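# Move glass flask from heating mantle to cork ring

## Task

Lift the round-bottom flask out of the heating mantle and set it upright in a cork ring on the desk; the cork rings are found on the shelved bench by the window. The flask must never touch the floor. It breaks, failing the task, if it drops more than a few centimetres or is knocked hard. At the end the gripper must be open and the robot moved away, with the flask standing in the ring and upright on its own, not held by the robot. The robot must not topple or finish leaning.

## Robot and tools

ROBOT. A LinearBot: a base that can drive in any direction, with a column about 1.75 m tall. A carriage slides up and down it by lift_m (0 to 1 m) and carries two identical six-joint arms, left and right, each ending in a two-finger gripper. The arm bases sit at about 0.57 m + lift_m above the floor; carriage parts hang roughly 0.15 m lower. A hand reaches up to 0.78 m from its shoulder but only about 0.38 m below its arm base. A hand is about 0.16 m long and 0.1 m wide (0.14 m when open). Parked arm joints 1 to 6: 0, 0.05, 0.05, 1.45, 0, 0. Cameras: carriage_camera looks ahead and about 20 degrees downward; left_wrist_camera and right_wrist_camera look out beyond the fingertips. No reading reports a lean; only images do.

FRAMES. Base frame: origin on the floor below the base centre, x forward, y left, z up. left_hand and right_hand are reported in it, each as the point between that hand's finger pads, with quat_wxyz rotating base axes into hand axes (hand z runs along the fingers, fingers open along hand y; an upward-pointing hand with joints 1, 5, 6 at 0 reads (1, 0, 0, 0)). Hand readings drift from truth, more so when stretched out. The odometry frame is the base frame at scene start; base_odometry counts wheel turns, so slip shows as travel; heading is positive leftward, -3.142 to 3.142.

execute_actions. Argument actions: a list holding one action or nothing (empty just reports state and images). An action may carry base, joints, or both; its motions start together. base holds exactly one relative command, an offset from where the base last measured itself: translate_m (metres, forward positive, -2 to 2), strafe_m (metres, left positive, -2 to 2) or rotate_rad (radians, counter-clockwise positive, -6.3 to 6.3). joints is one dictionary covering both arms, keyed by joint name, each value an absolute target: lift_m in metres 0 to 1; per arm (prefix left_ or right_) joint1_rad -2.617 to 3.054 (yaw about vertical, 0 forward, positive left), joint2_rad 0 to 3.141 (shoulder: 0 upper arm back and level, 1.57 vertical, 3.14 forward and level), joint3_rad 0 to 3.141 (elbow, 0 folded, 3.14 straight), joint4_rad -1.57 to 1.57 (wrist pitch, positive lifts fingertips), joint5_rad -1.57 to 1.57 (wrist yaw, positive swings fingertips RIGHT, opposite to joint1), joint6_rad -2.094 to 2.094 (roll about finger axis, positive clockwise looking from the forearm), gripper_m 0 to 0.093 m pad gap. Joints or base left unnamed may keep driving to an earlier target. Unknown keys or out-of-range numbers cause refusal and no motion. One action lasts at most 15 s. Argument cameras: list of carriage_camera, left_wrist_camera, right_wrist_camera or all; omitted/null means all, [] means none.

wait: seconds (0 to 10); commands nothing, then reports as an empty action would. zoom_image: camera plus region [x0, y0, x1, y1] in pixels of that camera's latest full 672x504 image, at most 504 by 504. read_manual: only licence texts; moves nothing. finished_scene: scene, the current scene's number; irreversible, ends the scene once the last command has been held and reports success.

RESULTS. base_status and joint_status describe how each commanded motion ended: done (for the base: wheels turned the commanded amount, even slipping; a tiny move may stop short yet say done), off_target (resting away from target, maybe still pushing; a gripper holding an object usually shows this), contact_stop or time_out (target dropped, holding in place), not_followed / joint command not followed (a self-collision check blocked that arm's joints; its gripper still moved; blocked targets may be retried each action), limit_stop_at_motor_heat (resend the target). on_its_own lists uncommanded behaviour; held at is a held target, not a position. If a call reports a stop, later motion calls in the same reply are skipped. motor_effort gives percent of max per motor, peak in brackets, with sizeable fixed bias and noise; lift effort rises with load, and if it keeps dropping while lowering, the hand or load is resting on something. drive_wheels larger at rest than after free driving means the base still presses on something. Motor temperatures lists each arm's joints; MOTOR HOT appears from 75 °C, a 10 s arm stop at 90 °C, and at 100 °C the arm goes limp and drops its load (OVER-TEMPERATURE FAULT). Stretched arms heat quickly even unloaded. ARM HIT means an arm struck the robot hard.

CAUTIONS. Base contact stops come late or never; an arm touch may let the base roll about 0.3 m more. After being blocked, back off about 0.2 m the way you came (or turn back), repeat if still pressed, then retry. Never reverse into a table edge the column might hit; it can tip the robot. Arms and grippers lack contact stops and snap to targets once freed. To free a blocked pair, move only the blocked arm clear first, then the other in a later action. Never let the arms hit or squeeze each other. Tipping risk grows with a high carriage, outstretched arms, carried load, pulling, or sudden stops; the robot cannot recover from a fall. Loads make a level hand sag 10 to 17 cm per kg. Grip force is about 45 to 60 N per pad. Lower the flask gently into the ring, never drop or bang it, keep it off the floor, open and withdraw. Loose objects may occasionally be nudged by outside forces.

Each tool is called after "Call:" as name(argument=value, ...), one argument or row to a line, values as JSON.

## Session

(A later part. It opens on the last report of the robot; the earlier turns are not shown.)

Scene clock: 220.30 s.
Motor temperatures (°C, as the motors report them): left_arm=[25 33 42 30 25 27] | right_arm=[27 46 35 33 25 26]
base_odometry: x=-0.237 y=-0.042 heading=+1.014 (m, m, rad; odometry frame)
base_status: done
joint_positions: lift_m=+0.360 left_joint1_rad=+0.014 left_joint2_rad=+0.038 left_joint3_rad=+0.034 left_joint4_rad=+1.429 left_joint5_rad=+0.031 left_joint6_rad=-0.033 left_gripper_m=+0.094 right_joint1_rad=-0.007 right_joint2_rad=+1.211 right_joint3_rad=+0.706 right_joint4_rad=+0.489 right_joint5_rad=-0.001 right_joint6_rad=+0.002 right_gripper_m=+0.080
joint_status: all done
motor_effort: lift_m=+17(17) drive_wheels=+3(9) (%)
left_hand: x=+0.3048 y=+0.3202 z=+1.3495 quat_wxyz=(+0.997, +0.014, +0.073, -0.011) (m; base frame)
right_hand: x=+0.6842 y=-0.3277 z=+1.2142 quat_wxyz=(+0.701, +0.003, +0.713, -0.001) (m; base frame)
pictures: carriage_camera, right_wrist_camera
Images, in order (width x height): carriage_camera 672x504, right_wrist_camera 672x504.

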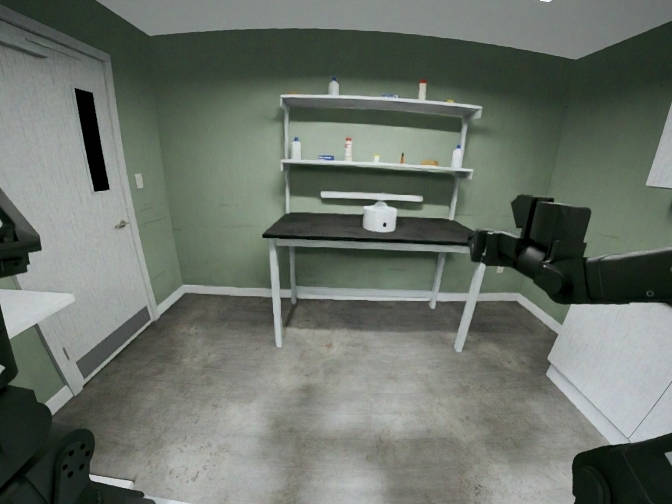

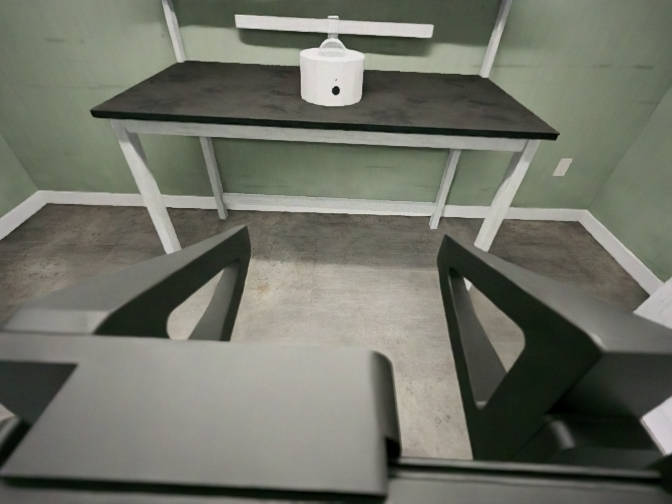

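Call:
execute_actions(
  actions=[
    {"base": {"translate_m": 0.93}, "joints": {"lift_m": 0.30}},
  ],
  cameras=["carriage_camera", "right_wrist_camera"],
)

Scene clock: 237.83 s.
Motor temperatures (°C, as the motors report them): left_arm=[25 33 42 30 25 27] | right_arm=[27 43 37 37 25 26]
base_odometry: x=+0.256 y=+0.746 heading=+1.013 (m, m, rad; odometry frame)
base_status: done
joint_positions: lift_m=+0.300 left_joint1_rad=+0.014 left_joint2_rad=+0.038 left_joint3_rad=+0.034 left_joint4_rad=+1.429 left_joint5_rad=+0.031 left_joint6_rad=-0.033 left_gripper_m=+0.094 right_joint1_rad=-0.007 right_joint2_rad=+1.211 right_joint3_rad=+0.706 right_joint4_rad=+0.488 right_joint5_rad=-0.001 right_joint6_rad=+0.002 right_gripper_m=+0.080
joint_status: all done
motor_effort: lift_m=+17(18) drive_wheels=+4(14) (%)
left_hand: x=+0.3048 y=+0.3202 z=+1.2895 quat_wxyz=(+0.997, +0.014, +0.073, -0.011) (m; base frame)
right_hand: x=+0.6842 y=-0.3277 z=+1.1539 quat_wxyz=(+0.701, +0.003, +0.713, -0.001) (m; base frame)
pictures: carriage_camera, right_wrist_camera
Images, in order (width x height): carriage_camera 672x504, right_wrist_camera 672x504.

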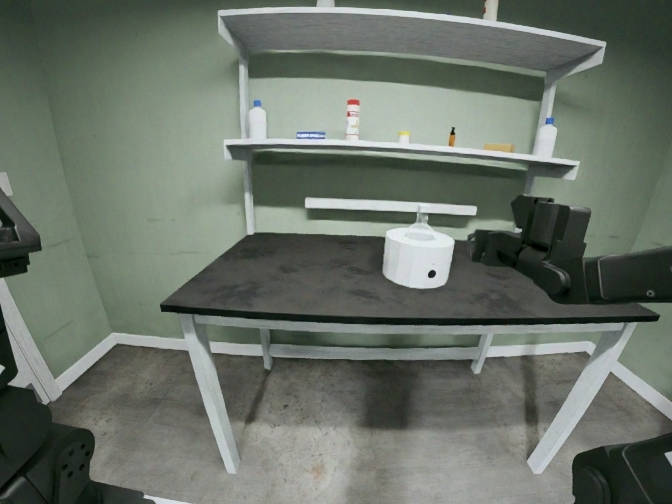

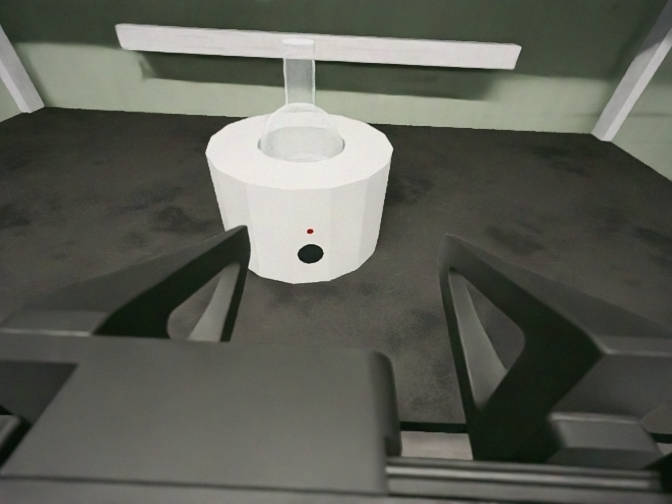

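Call:
execute_actions(
  actions=[
    {"base": {"strafe_m": 0.052}, "joints": {"lift_m": 0.293}},
  ],
  cameras=["right_wrist_camera"],
)

Call:
execute_actions(
  actions=[
    {"base": {"translate_m": 0.17}},
  ],
  cameras=["carriage_camera", "right_wrist_camera"],
)

Scene clock: 256.87 s.
Motor temperatures (°C, as the motors report them): left_arm=[25 33 42 30 25 27] | right_arm=[27 41 38 40 25 26]
base_odometry: x=+0.212 y=+0.774 heading=+1.013 (m, m, rad; odometry frame)
base_status: done
joint_positions: lift_m=+0.293 left_joint1_rad=+0.014 left_joint2_rad=+0.038 left_joint3_rad=+0.034 left_joint4_rad=+1.429 left_joint5_rad=+0.032 left_joint6_rad=-0.033 left_gripper_m=+0.094 right_joint1_rad=-0.007 right_joint2_rad=+1.211 right_joint3_rad=+0.705 right_joint4_rad=+0.487 right_joint5_rad=-0.001 right_joint6_rad=+0.002 right_gripper_m=+0.080
joint_status: all done
motor_effort: lift_m=+17(18) drive_wheels=-2(7) (%)
left_hand: x=+0.3047 y=+0.3201 z=+1.2825 quat_wxyz=(+0.997, +0.014, +0.073, -0.011) (m; base frame)
right_hand: x=+0.6840 y=-0.3278 z=+1.1464 quat_wxyz=(+0.701, +0.003, +0.714, -0.001) (m; base frame)
pictures: right_wrist_camera
Images, in order (width x height): right_wrist_camera 672x504.

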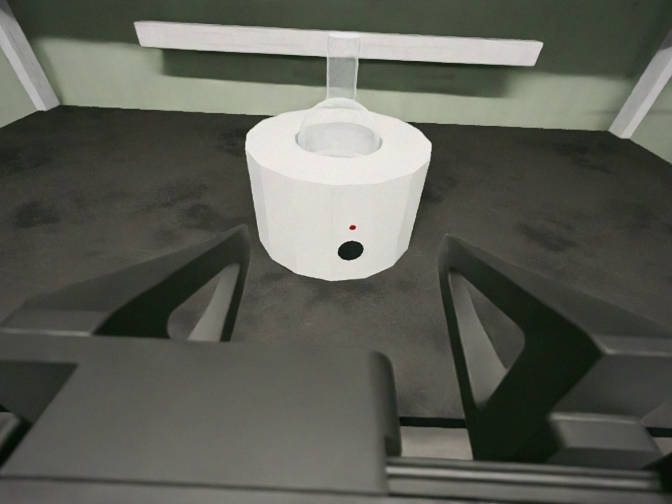

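Scene clock: 258.90 s.
Motor temperatures (°C, as the motors report them): left_arm=[25 33 42 30 25 27] | right_arm=[27 41 39 40 25 26]
base_odometry: x=+0.301 y=+0.919 heading=+1.014 (m, m, rad; odometry frame)
base_status: done
joint_positions: lift_m=+0.293 left_joint1_rad=+0.014 left_joint2_rad=+0.038 left_joint3_rad=+0.034 left_joint4_rad=+1.428 left_joint5_rad=+0.032 left_joint6_rad=-0.033 left_gripper_m=+0.094 right_joint1_rad=-0.007 right_joint2_rad=+1.211 right_joint3_rad=+0.705 right_joint4_rad=+0.488 right_joint5_rad=-0.001 right_joint6_rad=+0.002 right_gripper_m=+0.080
joint_status: not commanded
motor_effort: lift_m=+17(17) drive_wheels=+2(9) (%)
left_hand: x=+0.3050 y=+0.3201 z=+1.2825 quat_wxyz=(+0.997, +0.014, +0.073, -0.011) (m; base frame)
right_hand: x=+0.6840 y=-0.3278 z=+1.1465 quat_wxyz=(+0.701, +0.003, +0.713, -0.001) (m; base frame)
pictures: carriage_camera, right_wrist_camera
Images, in order (width x height): carriage_camera 672x504, right_wrist_camera 672x504.

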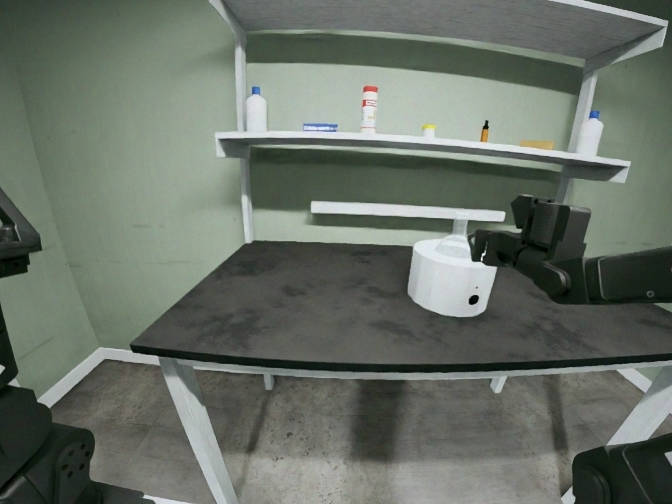

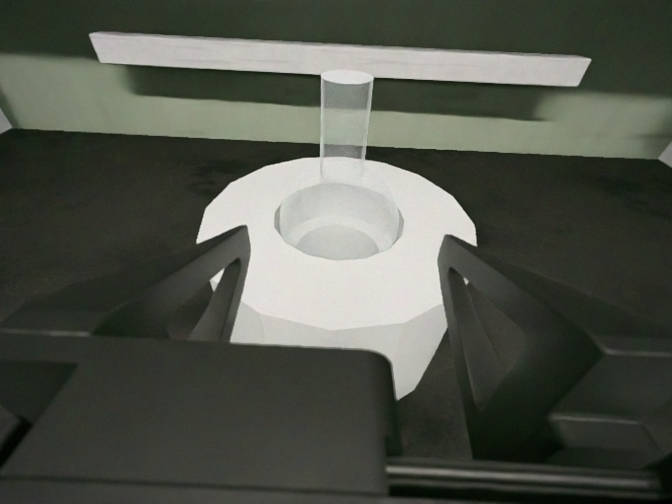

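Call:
execute_actions(
  actions=[
    {"base": {"translate_m": 0.12}},
  ],
  cameras=["carriage_camera", "right_wrist_camera"],
)

Scene clock: 267.47 s.
Motor temperatures (°C, as the motors report them): left_arm=[25 33 42 30 25 27] | right_arm=[27 41 39 40 25 26]
base_odometry: x=+0.365 y=+1.021 heading=+1.014 (m, m, rad; odometry frame)
base_status: done
joint_positions: lift_m=+0.293 left_joint1_rad=+0.014 left_joint2_rad=+0.038 left_joint3_rad=+0.034 left_joint4_rad=+1.428 left_joint5_rad=+0.032 left_joint6_rad=-0.033 left_gripper_m=+0.094 right_joint1_rad=-0.007 right_joint2_rad=+1.211 right_joint3_rad=+0.705 right_joint4_rad=+0.488 right_joint5_rad=-0.001 right_joint6_rad=+0.002 right_gripper_m=+0.080
joint_status: not commanded
motor_effort: lift_m=+17(17) drive_wheels=-4(8) (%)
left_hand: x=+0.3049 y=+0.3201 z=+1.2825 quat_wxyz=(+0.997, +0.014, +0.073, -0.011) (m; base frame)
right_hand: x=+0.6840 y=-0.3278 z=+1.1465 quat_wxyz=(+0.701, +0.003, +0.713, -0.001) (m; base frame)
pictures: carriage_camera, right_wrist_camera
Images, in order (width x height): carriage_camera 672x504, right_wrist_camera 672x504.

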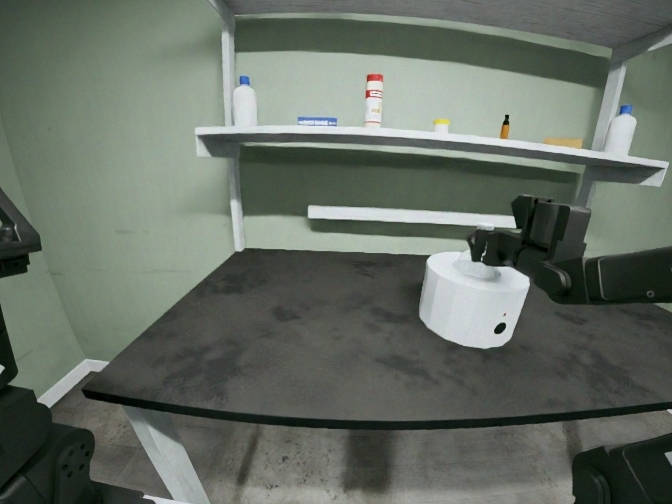

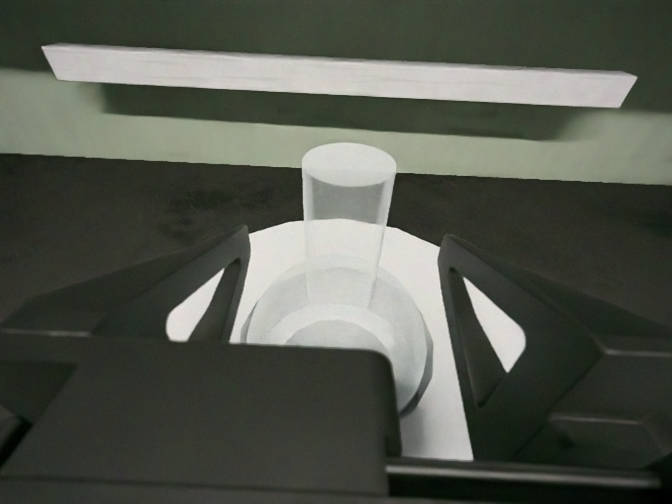

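Call:
execute_actions(
  actions=[
    {"base": {"translate_m": 0.028}, "joints": {"right_gripper_m": 0.06}},
  ],
  cameras=["right_wrist_camera"],
)

Scene clock: 273.30 s.
Motor temperatures (°C, as the motors report them): left_arm=[25 33 42 30 25 27] | right_arm=[27 41 39 41 25 26]
base_odometry: x=+0.379 y=+1.044 heading=+1.015 (m, m, rad; odometry frame)
base_status: done
joint_positions: lift_m=+0.293 left_joint1_rad=+0.014 left_joint2_rad=+0.038 left_joint3_rad=+0.034 left_joint4_rad=+1.428 left_joint5_rad=+0.032 left_joint6_rad=-0.033 left_gripper_m=+0.094 right_joint1_rad=-0.007 right_joint2_rad=+1.211 right_joint3_rad=+0.705 right_joint4_rad=+0.488 right_joint5_rad=-0.001 right_joint6_rad=+0.002 right_gripper_m=+0.060
joint_status: all done
motor_effort: lift_m=+17(17) drive_wheels=+2(10) (%)
left_hand: x=+0.3049 y=+0.3201 z=+1.2825 quat_wxyz=(+0.997, +0.014, +0.073, -0.011) (m; base frame)
right_hand: x=+0.6840 y=-0.3278 z=+1.1465 quat_wxyz=(+0.701, +0.003, +0.713, -0.001) (m; base frame)
pictures: right_wrist_camera
Images, in order (width x height): right_wrist_camera 672x504.

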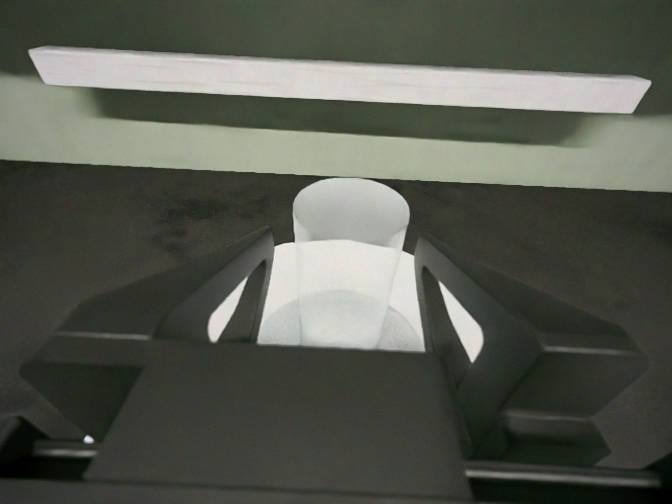

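Call:
execute_actions(
  actions=[
    {"joints": {"right_gripper_m": 0.038}},
  ],
  cameras=["right_wrist_camera"],
)

Call:
execute_actions(
  actions=[
    {"joints": {"right_gripper_m": 0.024}},
  ],
  cameras=["right_wrist_camera"],
)

Scene clock: 296.63 s.
Motor temperatures (°C, as the motors report them): left_arm=[25 33 42 30 25 27] | right_arm=[27 40 40 42 25 26]
base_odometry: x=+0.379 y=+1.044 heading=+1.015 (m, m, rad; odometry frame)
base_status: not commanded
joint_positions: lift_m=+0.293 left_joint1_rad=+0.014 left_joint2_rad=+0.038 left_joint3_rad=+0.034 left_joint4_rad=+1.428 left_joint5_rad=+0.032 left_joint6_rad=-0.033 left_gripper_m=+0.094 right_joint1_rad=-0.007 right_joint2_rad=+1.211 right_joint3_rad=+0.705 right_joint4_rad=+0.488 right_joint5_rad=-0.001 right_joint6_rad=+0.002 right_gripper_m=+0.038
joint_status: all done
motor_effort: lift_m=+17(17) drive_wheels=+3(2) (%)
left_hand: x=+0.3049 y=+0.3201 z=+1.2825 quat_wxyz=(+0.997, +0.014, +0.073, -0.011) (m; base frame)
right_hand: x=+0.6840 y=-0.3278 z=+1.1465 quat_wxyz=(+0.701, +0.003, +0.713, -0.001) (m; base frame)
pictures: right_wrist_camera
Images, in order (width x height): right_wrist_camera 672x504.

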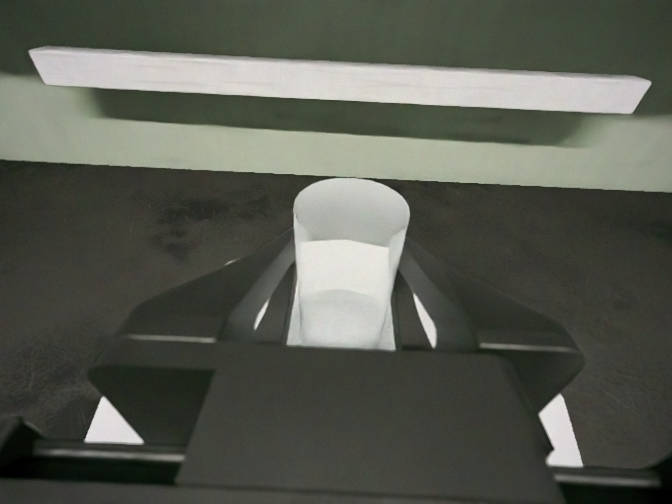

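Scene clock: 297.10 s.
Motor temperatures (°C, as the motors report them): left_arm=[25 33 42 30 25 27] | right_arm=[27 40 40 42 25 26]
base_odometry: x=+0.379 y=+1.044 heading=+1.015 (m, m, rad; odometry frame)
base_status: not commanded
joint_positions: lift_m=+0.293 left_joint1_rad=+0.014 left_joint2_rad=+0.038 left_joint3_rad=+0.034 left_joint4_rad=+1.428 left_joint5_rad=+0.032 left_joint6_rad=-0.033 left_gripper_m=+0.094 right_joint1_rad=-0.007 right_joint2_rad=+1.211 right_joint3_rad=+0.705 right_joint4_rad=+0.488 right_joint5_rad=-0.001 right_joint6_rad=+0.002 right_gripper_m=+0.032
joint_status: right_gripper_m off_target (ended at +0.032, target +0.024)
motor_effort: lift_m=+17(17) drive_wheels=+2(2) (%)
left_hand: x=+0.3049 y=+0.3201 z=+1.2825 quat_wxyz=(+0.997, +0.014, +0.073, -0.011) (m; base frame)
right_hand: x=+0.6840 y=-0.3278 z=+1.1465 quat_wxyz=(+0.701, +0.003, +0.713, -0.001) (m; base frame)
pictures: right_wrist_camera
Images, in order (width x height): right_wrist_camera 672x504.

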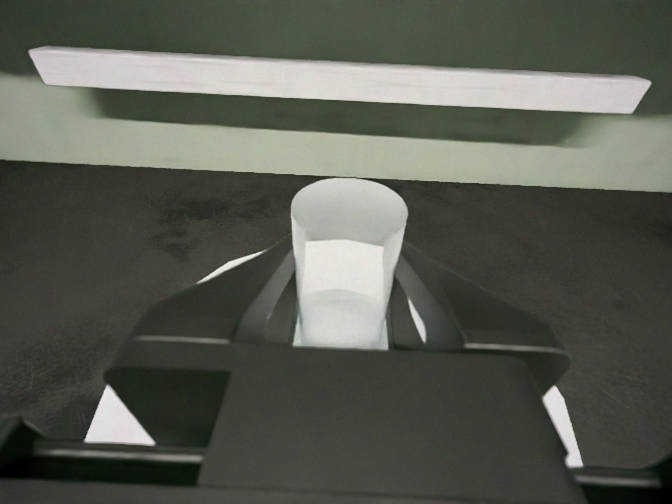

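Call:
execute_actions(
  actions=[
    {"joints": {"lift_m": 0.40}},
  ],
  cameras=["carriage_camera", "right_wrist_camera"],
)

Scene clock: 302.30 s.
Motor temperatures (°C, as the motors report them): left_arm=[25 33 42 30 25 27] | right_arm=[27 40 40 43 25 26]
base_odometry: x=+0.379 y=+1.044 heading=+1.015 (m, m, rad; odometry frame)
base_status: not commanded
joint_positions: lift_m=+0.400 left_joint1_rad=+0.014 left_joint2_rad=+0.038 left_joint3_rad=+0.034 left_joint4_rad=+1.429 left_joint5_rad=+0.032 left_joint6_rad=-0.033 left_gripper_m=+0.094 right_joint1_rad=-0.007 right_joint2_rad=+1.211 right_joint3_rad=+0.693 right_joint4_rad=+0.458 right_joint5_rad=-0.001 right_joint6_rad=+0.002 right_gripper_m=+0.032
joint_status: all done
motor_effort: lift_m=+18(22) drive_wheels=-4(4) (%)
left_hand: x=+0.3048 y=+0.3201 z=+1.3893 quat_wxyz=(+0.997, +0.014, +0.073, -0.011) (m; base frame)
right_hand: x=+0.6827 y=-0.3278 z=+1.2402 quat_wxyz=(+0.686, +0.003, +0.728, -0.001) (m; base frame)
pictures: carriage_camera, right_wrist_camera
Images, in order (width x height): carriage_camera 672x504, right_wrist_camera 672x504.

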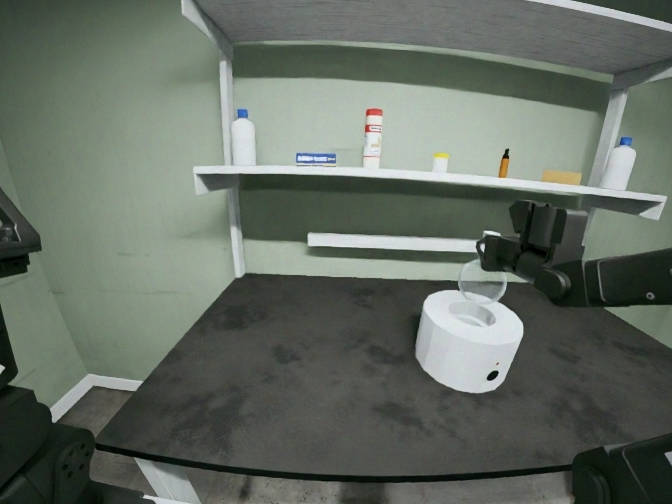

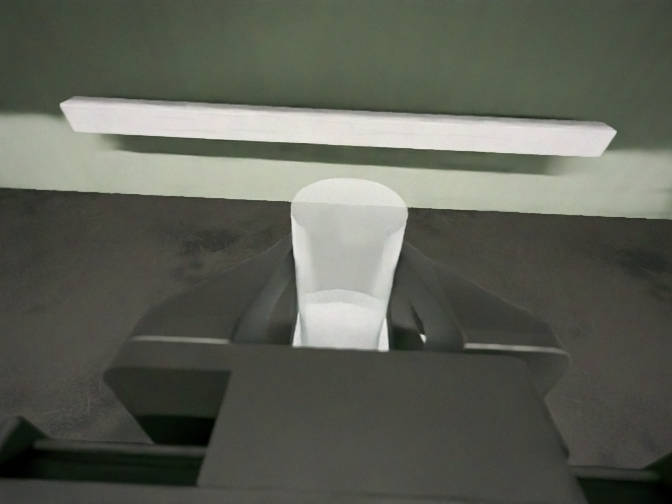

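Call:
execute_actions(
  actions=[
    {"base": {"translate_m": -1.26}, "joints": {"right_joint4_rad": 0.55}},
  ],
  cameras=["carriage_camera"],
)

Call:
execute_actions(
  actions=[
    {"base": {"rotate_rad": 1.569}, "joints": {"left_joint1_rad": -1.0, "left_joint2_rad": 1.2, "left_joint3_rad": 0.7, "left_joint4_rad": 0.6}},
  ],
)

Scene clock: 323.70 s.
Motor temperatures (°C, as the motors report them): left_arm=[25 33 42 30 25 27] | right_arm=[27 39 41 46 25 26]
base_odometry: x=-0.286 y=-0.026 heading=+1.015 (m, m, rad; odometry frame)
base_status: done
joint_positions: lift_m=+0.400 left_joint1_rad=+0.014 left_joint2_rad=+0.038 left_joint3_rad=+0.034 left_joint4_rad=+1.428 left_joint5_rad=+0.032 left_joint6_rad=-0.033 left_gripper_m=+0.094 right_joint1_rad=-0.007 right_joint2_rad=+1.211 right_joint3_rad=+0.693 right_joint4_rad=+0.489 right_joint5_rad=-0.001 right_joint6_rad=+0.002 right_gripper_m=+0.032
joint_status: right_joint4_rad off_target (ended at +0.489, target +0.550)
motor_effort: lift_m=+18(18) drive_wheels=+1(14) (%)
left_hand: x=+0.3050 y=+0.3201 z=+1.3893 quat_wxyz=(+0.997, +0.014, +0.073, -0.011) (m; base frame)
right_hand: x=+0.6831 y=-0.3278 z=+1.2476 quat_wxyz=(+0.697, +0.003, +0.717, -0.001) (m; base frame)
pictures: carriage_camera
Images, in order (width x height): carriage_camera 672x504.

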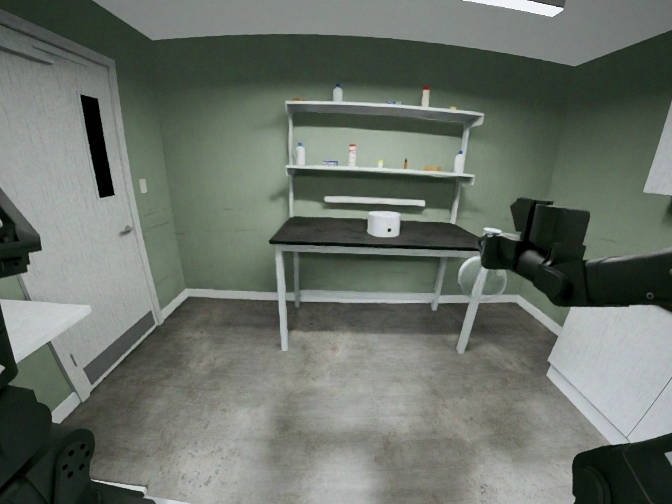

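Scene clock: 326.80 s.
Motor temperatures (°C, as the motors report them): left_arm=[25 33 43 31 25 27] | right_arm=[27 39 42 47 25 26]
base_odometry: x=-0.286 y=-0.026 heading=+2.584 (m, m, rad; odometry frame)
base_status: done
joint_positions: lift_m=+0.400 left_joint1_rad=-0.996 left_joint2_rad=+1.191 left_joint3_rad=+0.683 left_joint4_rad=+0.603 left_joint5_rad=+0.032 left_joint6_rad=-0.033 left_gripper_m=+0.094 right_joint1_rad=-0.007 right_joint2_rad=+1.211 right_joint3_rad=+0.693 right_joint4_rad=+0.489 right_joint5_rad=+0.000 right_joint6_rad=+0.002 right_gripper_m=+0.032
joint_status: all done
motor_effort: lift_m=+18(18) drive_wheels=+3(11) (%)
left_hand: x=+0.4860 y=-0.0221 z=+1.2790 quat_wxyz=(+0.639, +0.322, +0.590, -0.374) (m; base frame)
right_hand: x=+0.6831 y=-0.3278 z=+1.2476 quat_wxyz=(+0.697, +0.003, +0.717, -0.002) (m; base frame)
pictures: carriage_camera, left_wrist_camera, right_wrist_camera
Images, in order (width x height): carriage_camera 672x504, left_wrist_camera 672x504, right_wrist_camera 672x504.

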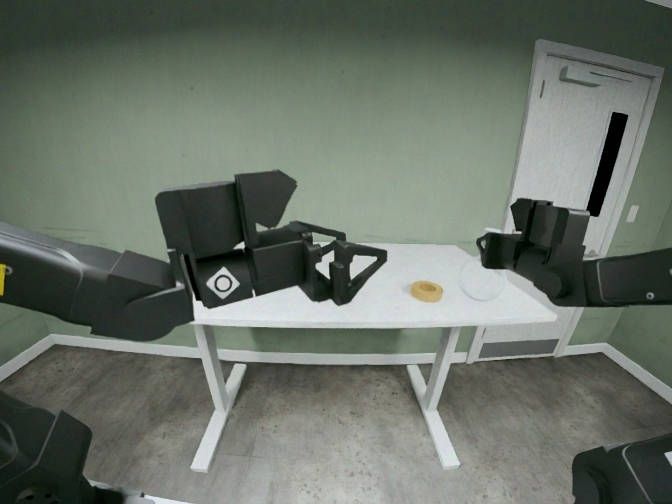

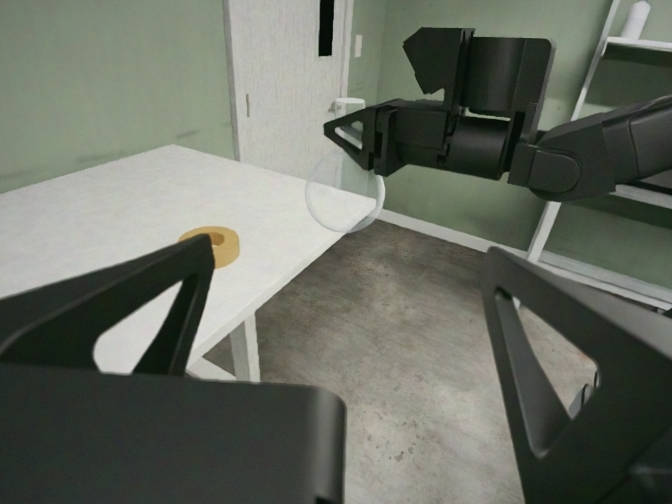

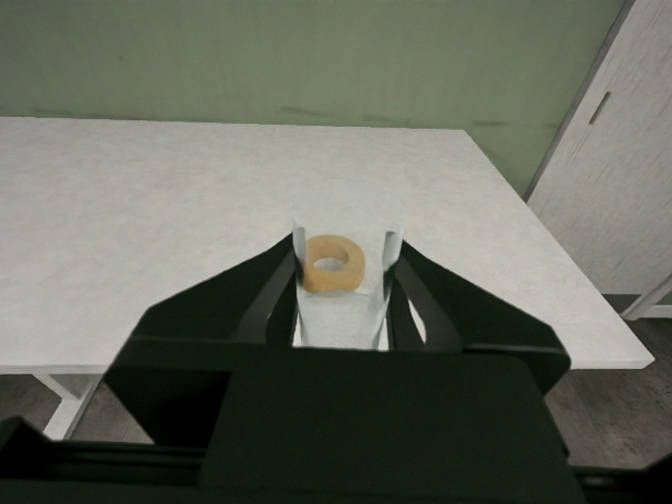

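Call:
execute_actions(
  actions=[
    {"base": {"translate_m": 0.29}, "joints": {"lift_m": 0.315}},
  ],
)

Scene clock: 338.10 s.
Motor temperatures (°C, as the motors report them): left_arm=[25 33 45 34 25 27] | right_arm=[27 39 42 48 25 26]
base_odometry: x=-0.532 y=+0.127 heading=+2.585 (m, m, rad; odometry frame)
base_status: done
joint_positions: lift_m=+0.315 left_joint1_rad=-0.996 left_joint2_rad=+1.191 left_joint3_rad=+0.692 left_joint4_rad=+0.605 left_joint5_rad=+0.032 left_joint6_rad=-0.033 left_gripper_m=+0.094 right_joint1_rad=-0.007 right_joint2_rad=+1.211 right_joint3_rad=+0.693 right_joint4_rad=+0.493 right_joint5_rad=+0.000 right_joint6_rad=+0.002 right_gripper_m=+0.032
joint_status: all done
motor_effort: lift_m=+18(18) drive_wheels=+4(11) (%)
left_hand: x=+0.4861 y=-0.0224 z=+1.1988 quat_wxyz=(+0.642, +0.320, +0.587, -0.375) (m; base frame)
right_hand: x=+0.6831 y=-0.3278 z=+1.1638 quat_wxyz=(+0.698, +0.003, +0.716, -0.002) (m; base frame)
pictures: carriage_camera, left_wrist_camera, right_wrist_camera
Images, in order (width x height): carriage_camera 672x504, left_wrist_camera 672x504, right_wrist_camera 672x504.

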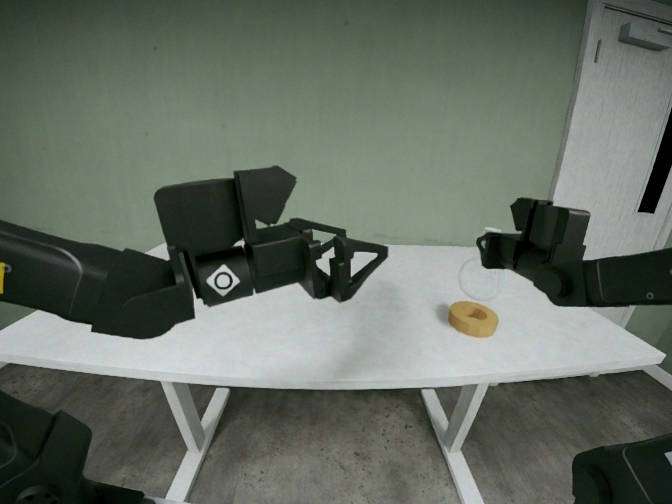

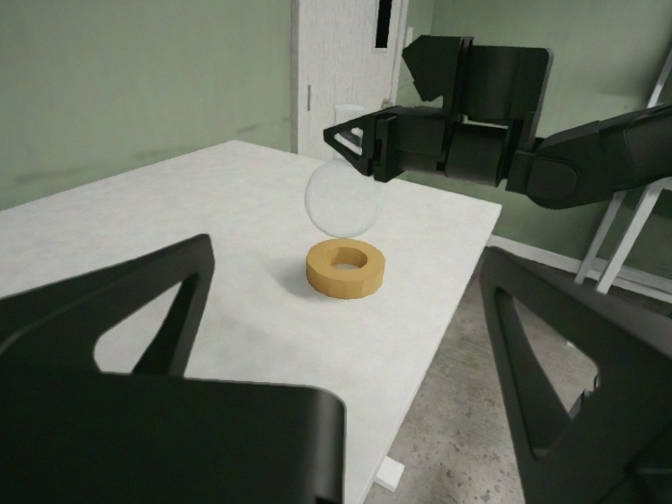

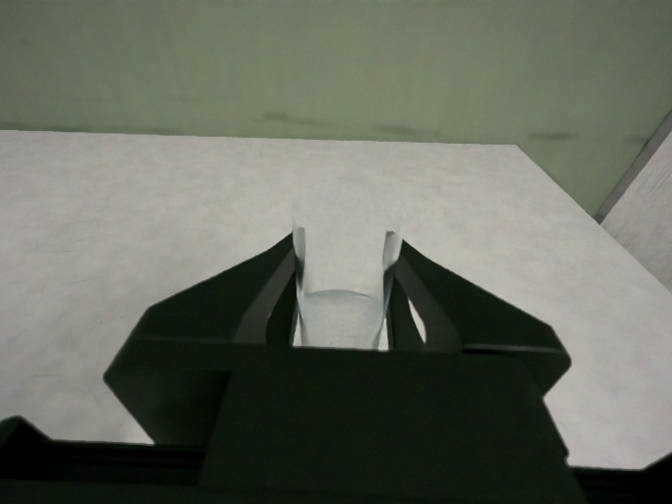

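Call:
zoom_image(
  camera="left_wrist_camera",
  region=[265, 90, 425, 310],
)

Call:
zoom_image(
  camera="carriage_camera",
  region=[420, 215, 540, 345],
)

Region (265, 90, 425, 310) of left_wrist_camera's 672x504 image, scaled by 2.291, with more detail than that image has; it fills the left 367 columns of this view, and the rest is white.

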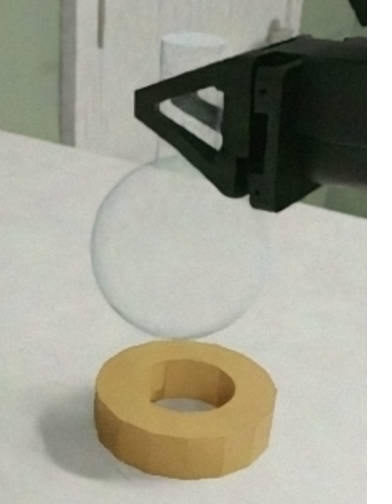

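Region (420, 215, 540, 345) of carriage_camera's 672x504 image, scaled by 3.877, with more detail than that image has; it fills the left 465 columns of this view, and the rest is white.

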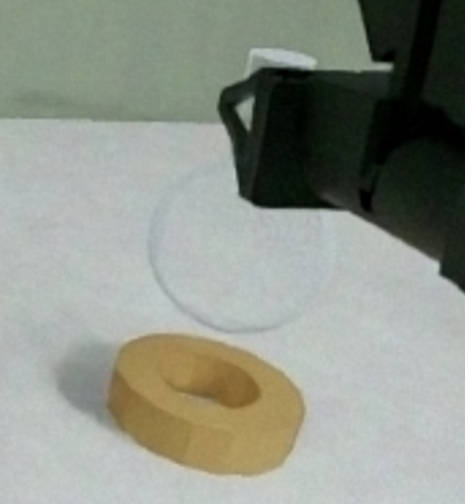

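Call:
execute_actions(
  actions=[
    {"base": {"translate_m": -0.011}, "joints": {"lift_m": 0.295}},
  ],
  cameras=["carriage_camera", "left_wrist_camera"],
)

Call:
zoom_image(
  camera="left_wrist_camera",
  region=[265, 90, 425, 310],
)

Call:
zoom_image(
  camera="carriage_camera",
  region=[420, 215, 540, 345],
)

Scene clock: 362.60 s.
Motor temperatures (°C, as the motors report them): left_arm=[26 33 47 38 25 27] | right_arm=[27 39 43 50 25 26]
base_odometry: x=-0.523 y=+0.122 heading=+2.585 (m, m, rad; odometry frame)
base_status: done
joint_positions: lift_m=+0.295 left_joint1_rad=-0.996 left_joint2_rad=+1.191 left_joint3_rad=+0.692 left_joint4_rad=+0.606 left_joint5_rad=+0.032 left_joint6_rad=-0.033 left_gripper_m=+0.094 right_joint1_rad=-0.006 right_joint2_rad=+1.211 right_joint3_rad=+0.693 right_joint4_rad=+0.494 right_joint5_rad=+0.000 right_joint6_rad=+0.002 right_gripper_m=+0.032
joint_status: all done
motor_effort: lift_m=+17(17) drive_wheels=-4(10) (%)
left_hand: x=+0.4861 y=-0.0224 z=+1.1790 quat_wxyz=(+0.642, +0.320, +0.587, -0.376) (m; base frame)
right_hand: x=+0.6831 y=-0.3277 z=+1.1439 quat_wxyz=(+0.698, +0.003, +0.716, -0.001) (m; base frame)
pictures: carriage_camera, left_wrist_camera
Images, in order (width x height): carriage_camera 672x504, left_wrist_camera 672x504.

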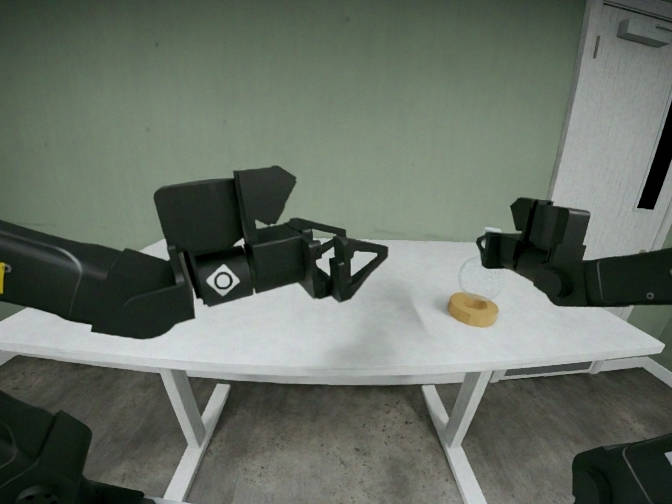

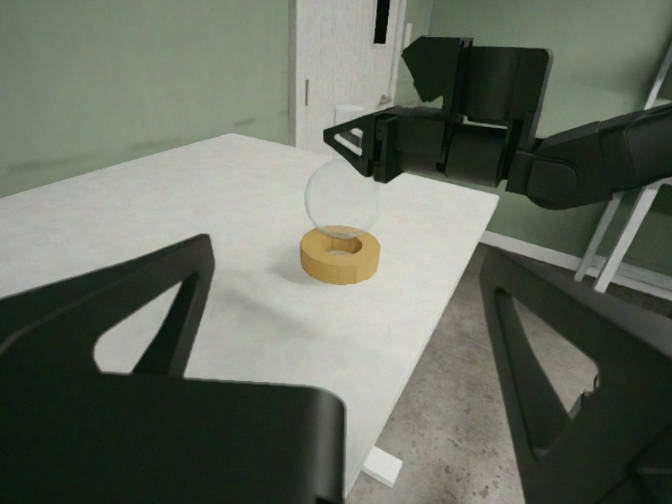

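Region (265, 90, 425, 310) of left_wrist_camera's 672x504 image, scaled by 2.291, with more detail than that image has; it fills the left 367 columns of this view, and the rest is white.

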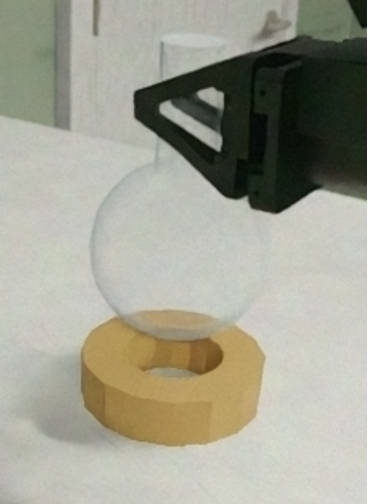

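Region (420, 215, 540, 345) of carriage_camera's 672x504 image, scaled by 3.877, with more detail than that image has; it fills the left 465 columns of this view, and the rest is white.

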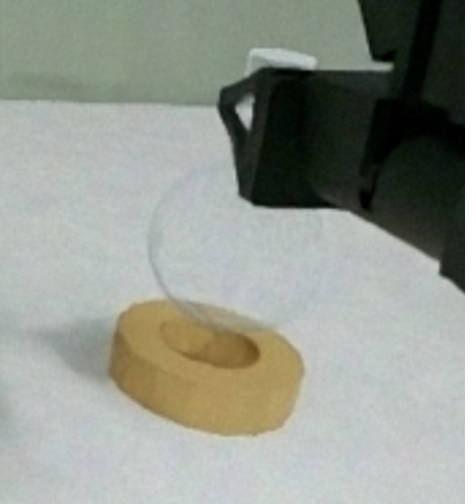

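Call:
execute_actions(
  actions=[
    {"joints": {"right_joint1_rad": 0.018, "lift_m": 0.288}},
  ],
  cameras=["carriage_camera", "left_wrist_camera"],
)

Call:
zoom_image(
  camera="left_wrist_camera",
  region=[265, 90, 425, 310],
)

Call:
zoom_image(
  camera="carriage_camera",
  region=[420, 215, 540, 345],
)

Scene clock: 381.73 s.
Motor temperatures (°C, as the motors report them): left_arm=[26 33 49 39 25 27] | right_arm=[27 39 43 52 25 26]
base_odometry: x=-0.523 y=+0.122 heading=+2.585 (m, m, rad; odometry frame)
base_status: not commanded
joint_positions: lift_m=+0.288 left_joint1_rad=-0.996 left_joint2_rad=+1.191 left_joint3_rad=+0.692 left_joint4_rad=+0.605 left_joint5_rad=+0.032 left_joint6_rad=-0.033 left_gripper_m=+0.094 right_joint1_rad=+0.011 right_joint2_rad=+1.211 right_joint3_rad=+0.692 right_joint4_rad=+0.492 right_joint5_rad=+0.000 right_joint6_rad=+0.002 right_gripper_m=+0.032
joint_status: all done
motor_effort: lift_m=+17(20) drive_wheels=+3(5) (%)
left_hand: x=+0.4861 y=-0.0224 z=+1.1719 quat_wxyz=(+0.642, +0.320, +0.587, -0.376) (m; base frame)
right_hand: x=+0.6830 y=-0.3206 z=+1.1362 quat_wxyz=(+0.698, -0.003, +0.716, +0.005) (m; base frame)
pictures: carriage_camera, left_wrist_camera
Images, in order (width x height): carriage_camera 672x504, left_wrist_camera 672x504.

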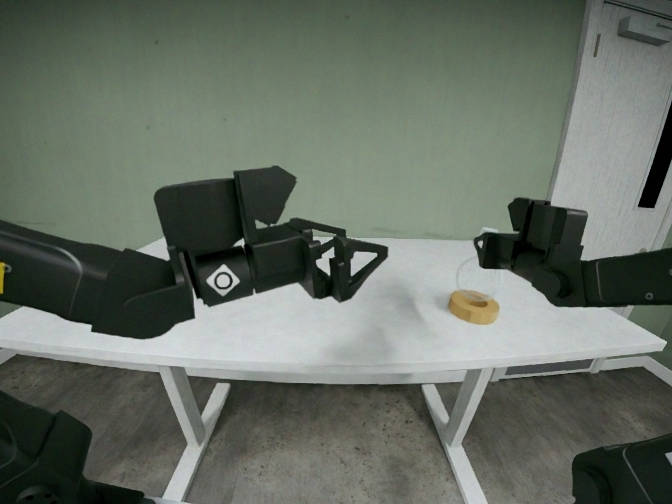

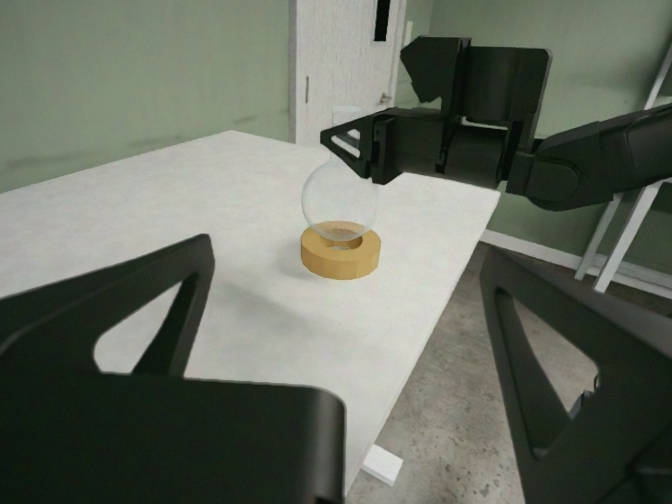

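Region (265, 90, 425, 310) of left_wrist_camera's 672x504 image, scaled by 2.291, with more detail than that image has; it fills the left 367 columns of this view, and the rest is white.

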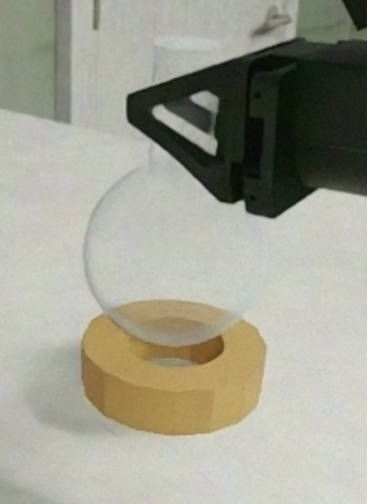

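Region (420, 215, 540, 345) of carriage_camera's 672x504 image, scaled by 3.877, with more detail than that image has; it fills the left 465 columns of this view, and the rest is white.

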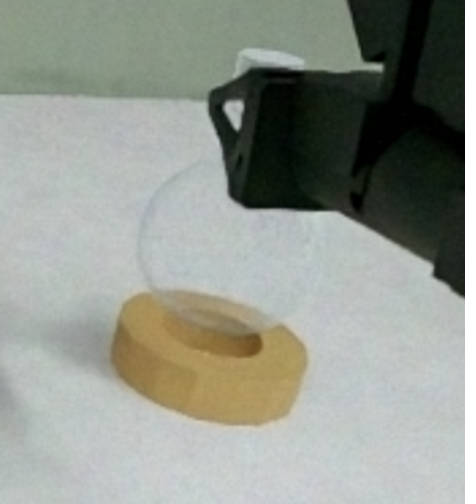

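Call:
execute_actions(
  actions=[
    {"base": {"translate_m": -0.004}, "joints": {"lift_m": 0.282}},
  ],
  cameras=["carriage_camera", "left_wrist_camera"],
)

Call:
zoom_image(
  camera="left_wrist_camera",
  region=[265, 90, 425, 310],
)

Call:
zoom_image(
  camera="carriage_camera",
  region=[420, 215, 540, 345],
)

Scene clock: 393.87 s.
Motor temperatures (°C, as the motors report them): left_arm=[26 33 49 40 25 27] | right_arm=[27 39 44 52 25 26]
base_odometry: x=-0.519 y=+0.119 heading=+2.585 (m, m, rad; odometry frame)
base_status: done
joint_positions: lift_m=+0.282 left_joint1_rad=-0.996 left_joint2_rad=+1.191 left_joint3_rad=+0.692 left_joint4_rad=+0.606 left_joint5_rad=+0.032 left_joint6_rad=-0.033 left_gripper_m=+0.094 right_joint1_rad=+0.011 right_joint2_rad=+1.211 right_joint3_rad=+0.692 right_joint4_rad=+0.494 right_joint5_rad=+0.000 right_joint6_rad=+0.002 right_gripper_m=+0.032
joint_status: all done
motor_effort: lift_m=+18(18) drive_wheels=+2(8) (%)
left_hand: x=+0.4861 y=-0.0224 z=+1.1659 quat_wxyz=(+0.642, +0.320, +0.587, -0.376) (m; base frame)
right_hand: x=+0.6830 y=-0.3206 z=+1.1306 quat_wxyz=(+0.698, -0.003, +0.716, +0.005) (m; base frame)
pictures: carriage_camera, left_wrist_camera
Images, in order (width x height): carriage_camera 672x504, left_wrist_camera 672x504.

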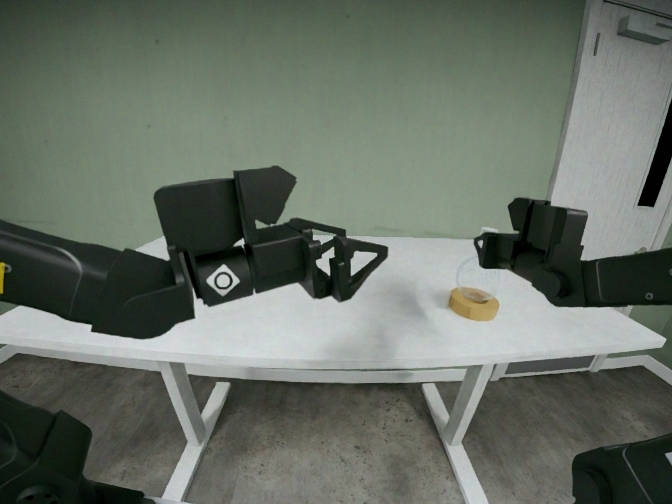

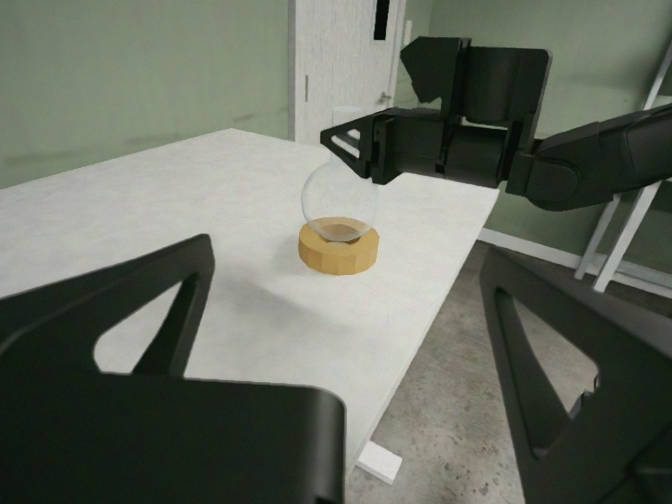

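Region (265, 90, 425, 310) of left_wrist_camera's 672x504 image, scaled by 2.291, with more detail than that image has; it fills the left 367 columns of this view, and the rest is white.

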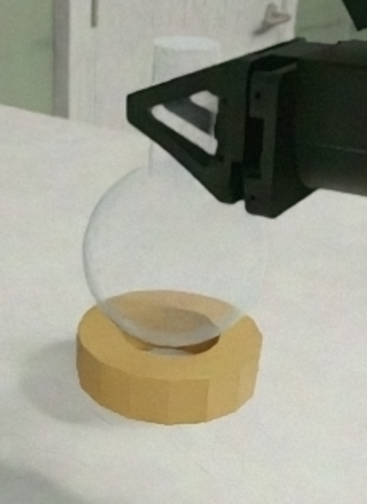

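Region (420, 215, 540, 345) of carriage_camera's 672x504 image, scaled by 3.877, with more detail than that image has; it fills the left 465 columns of this view, and the rest is white.

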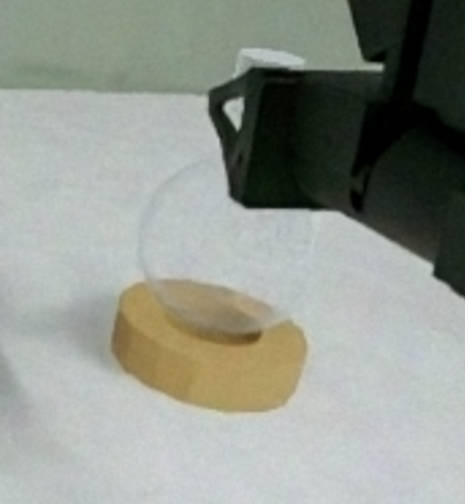

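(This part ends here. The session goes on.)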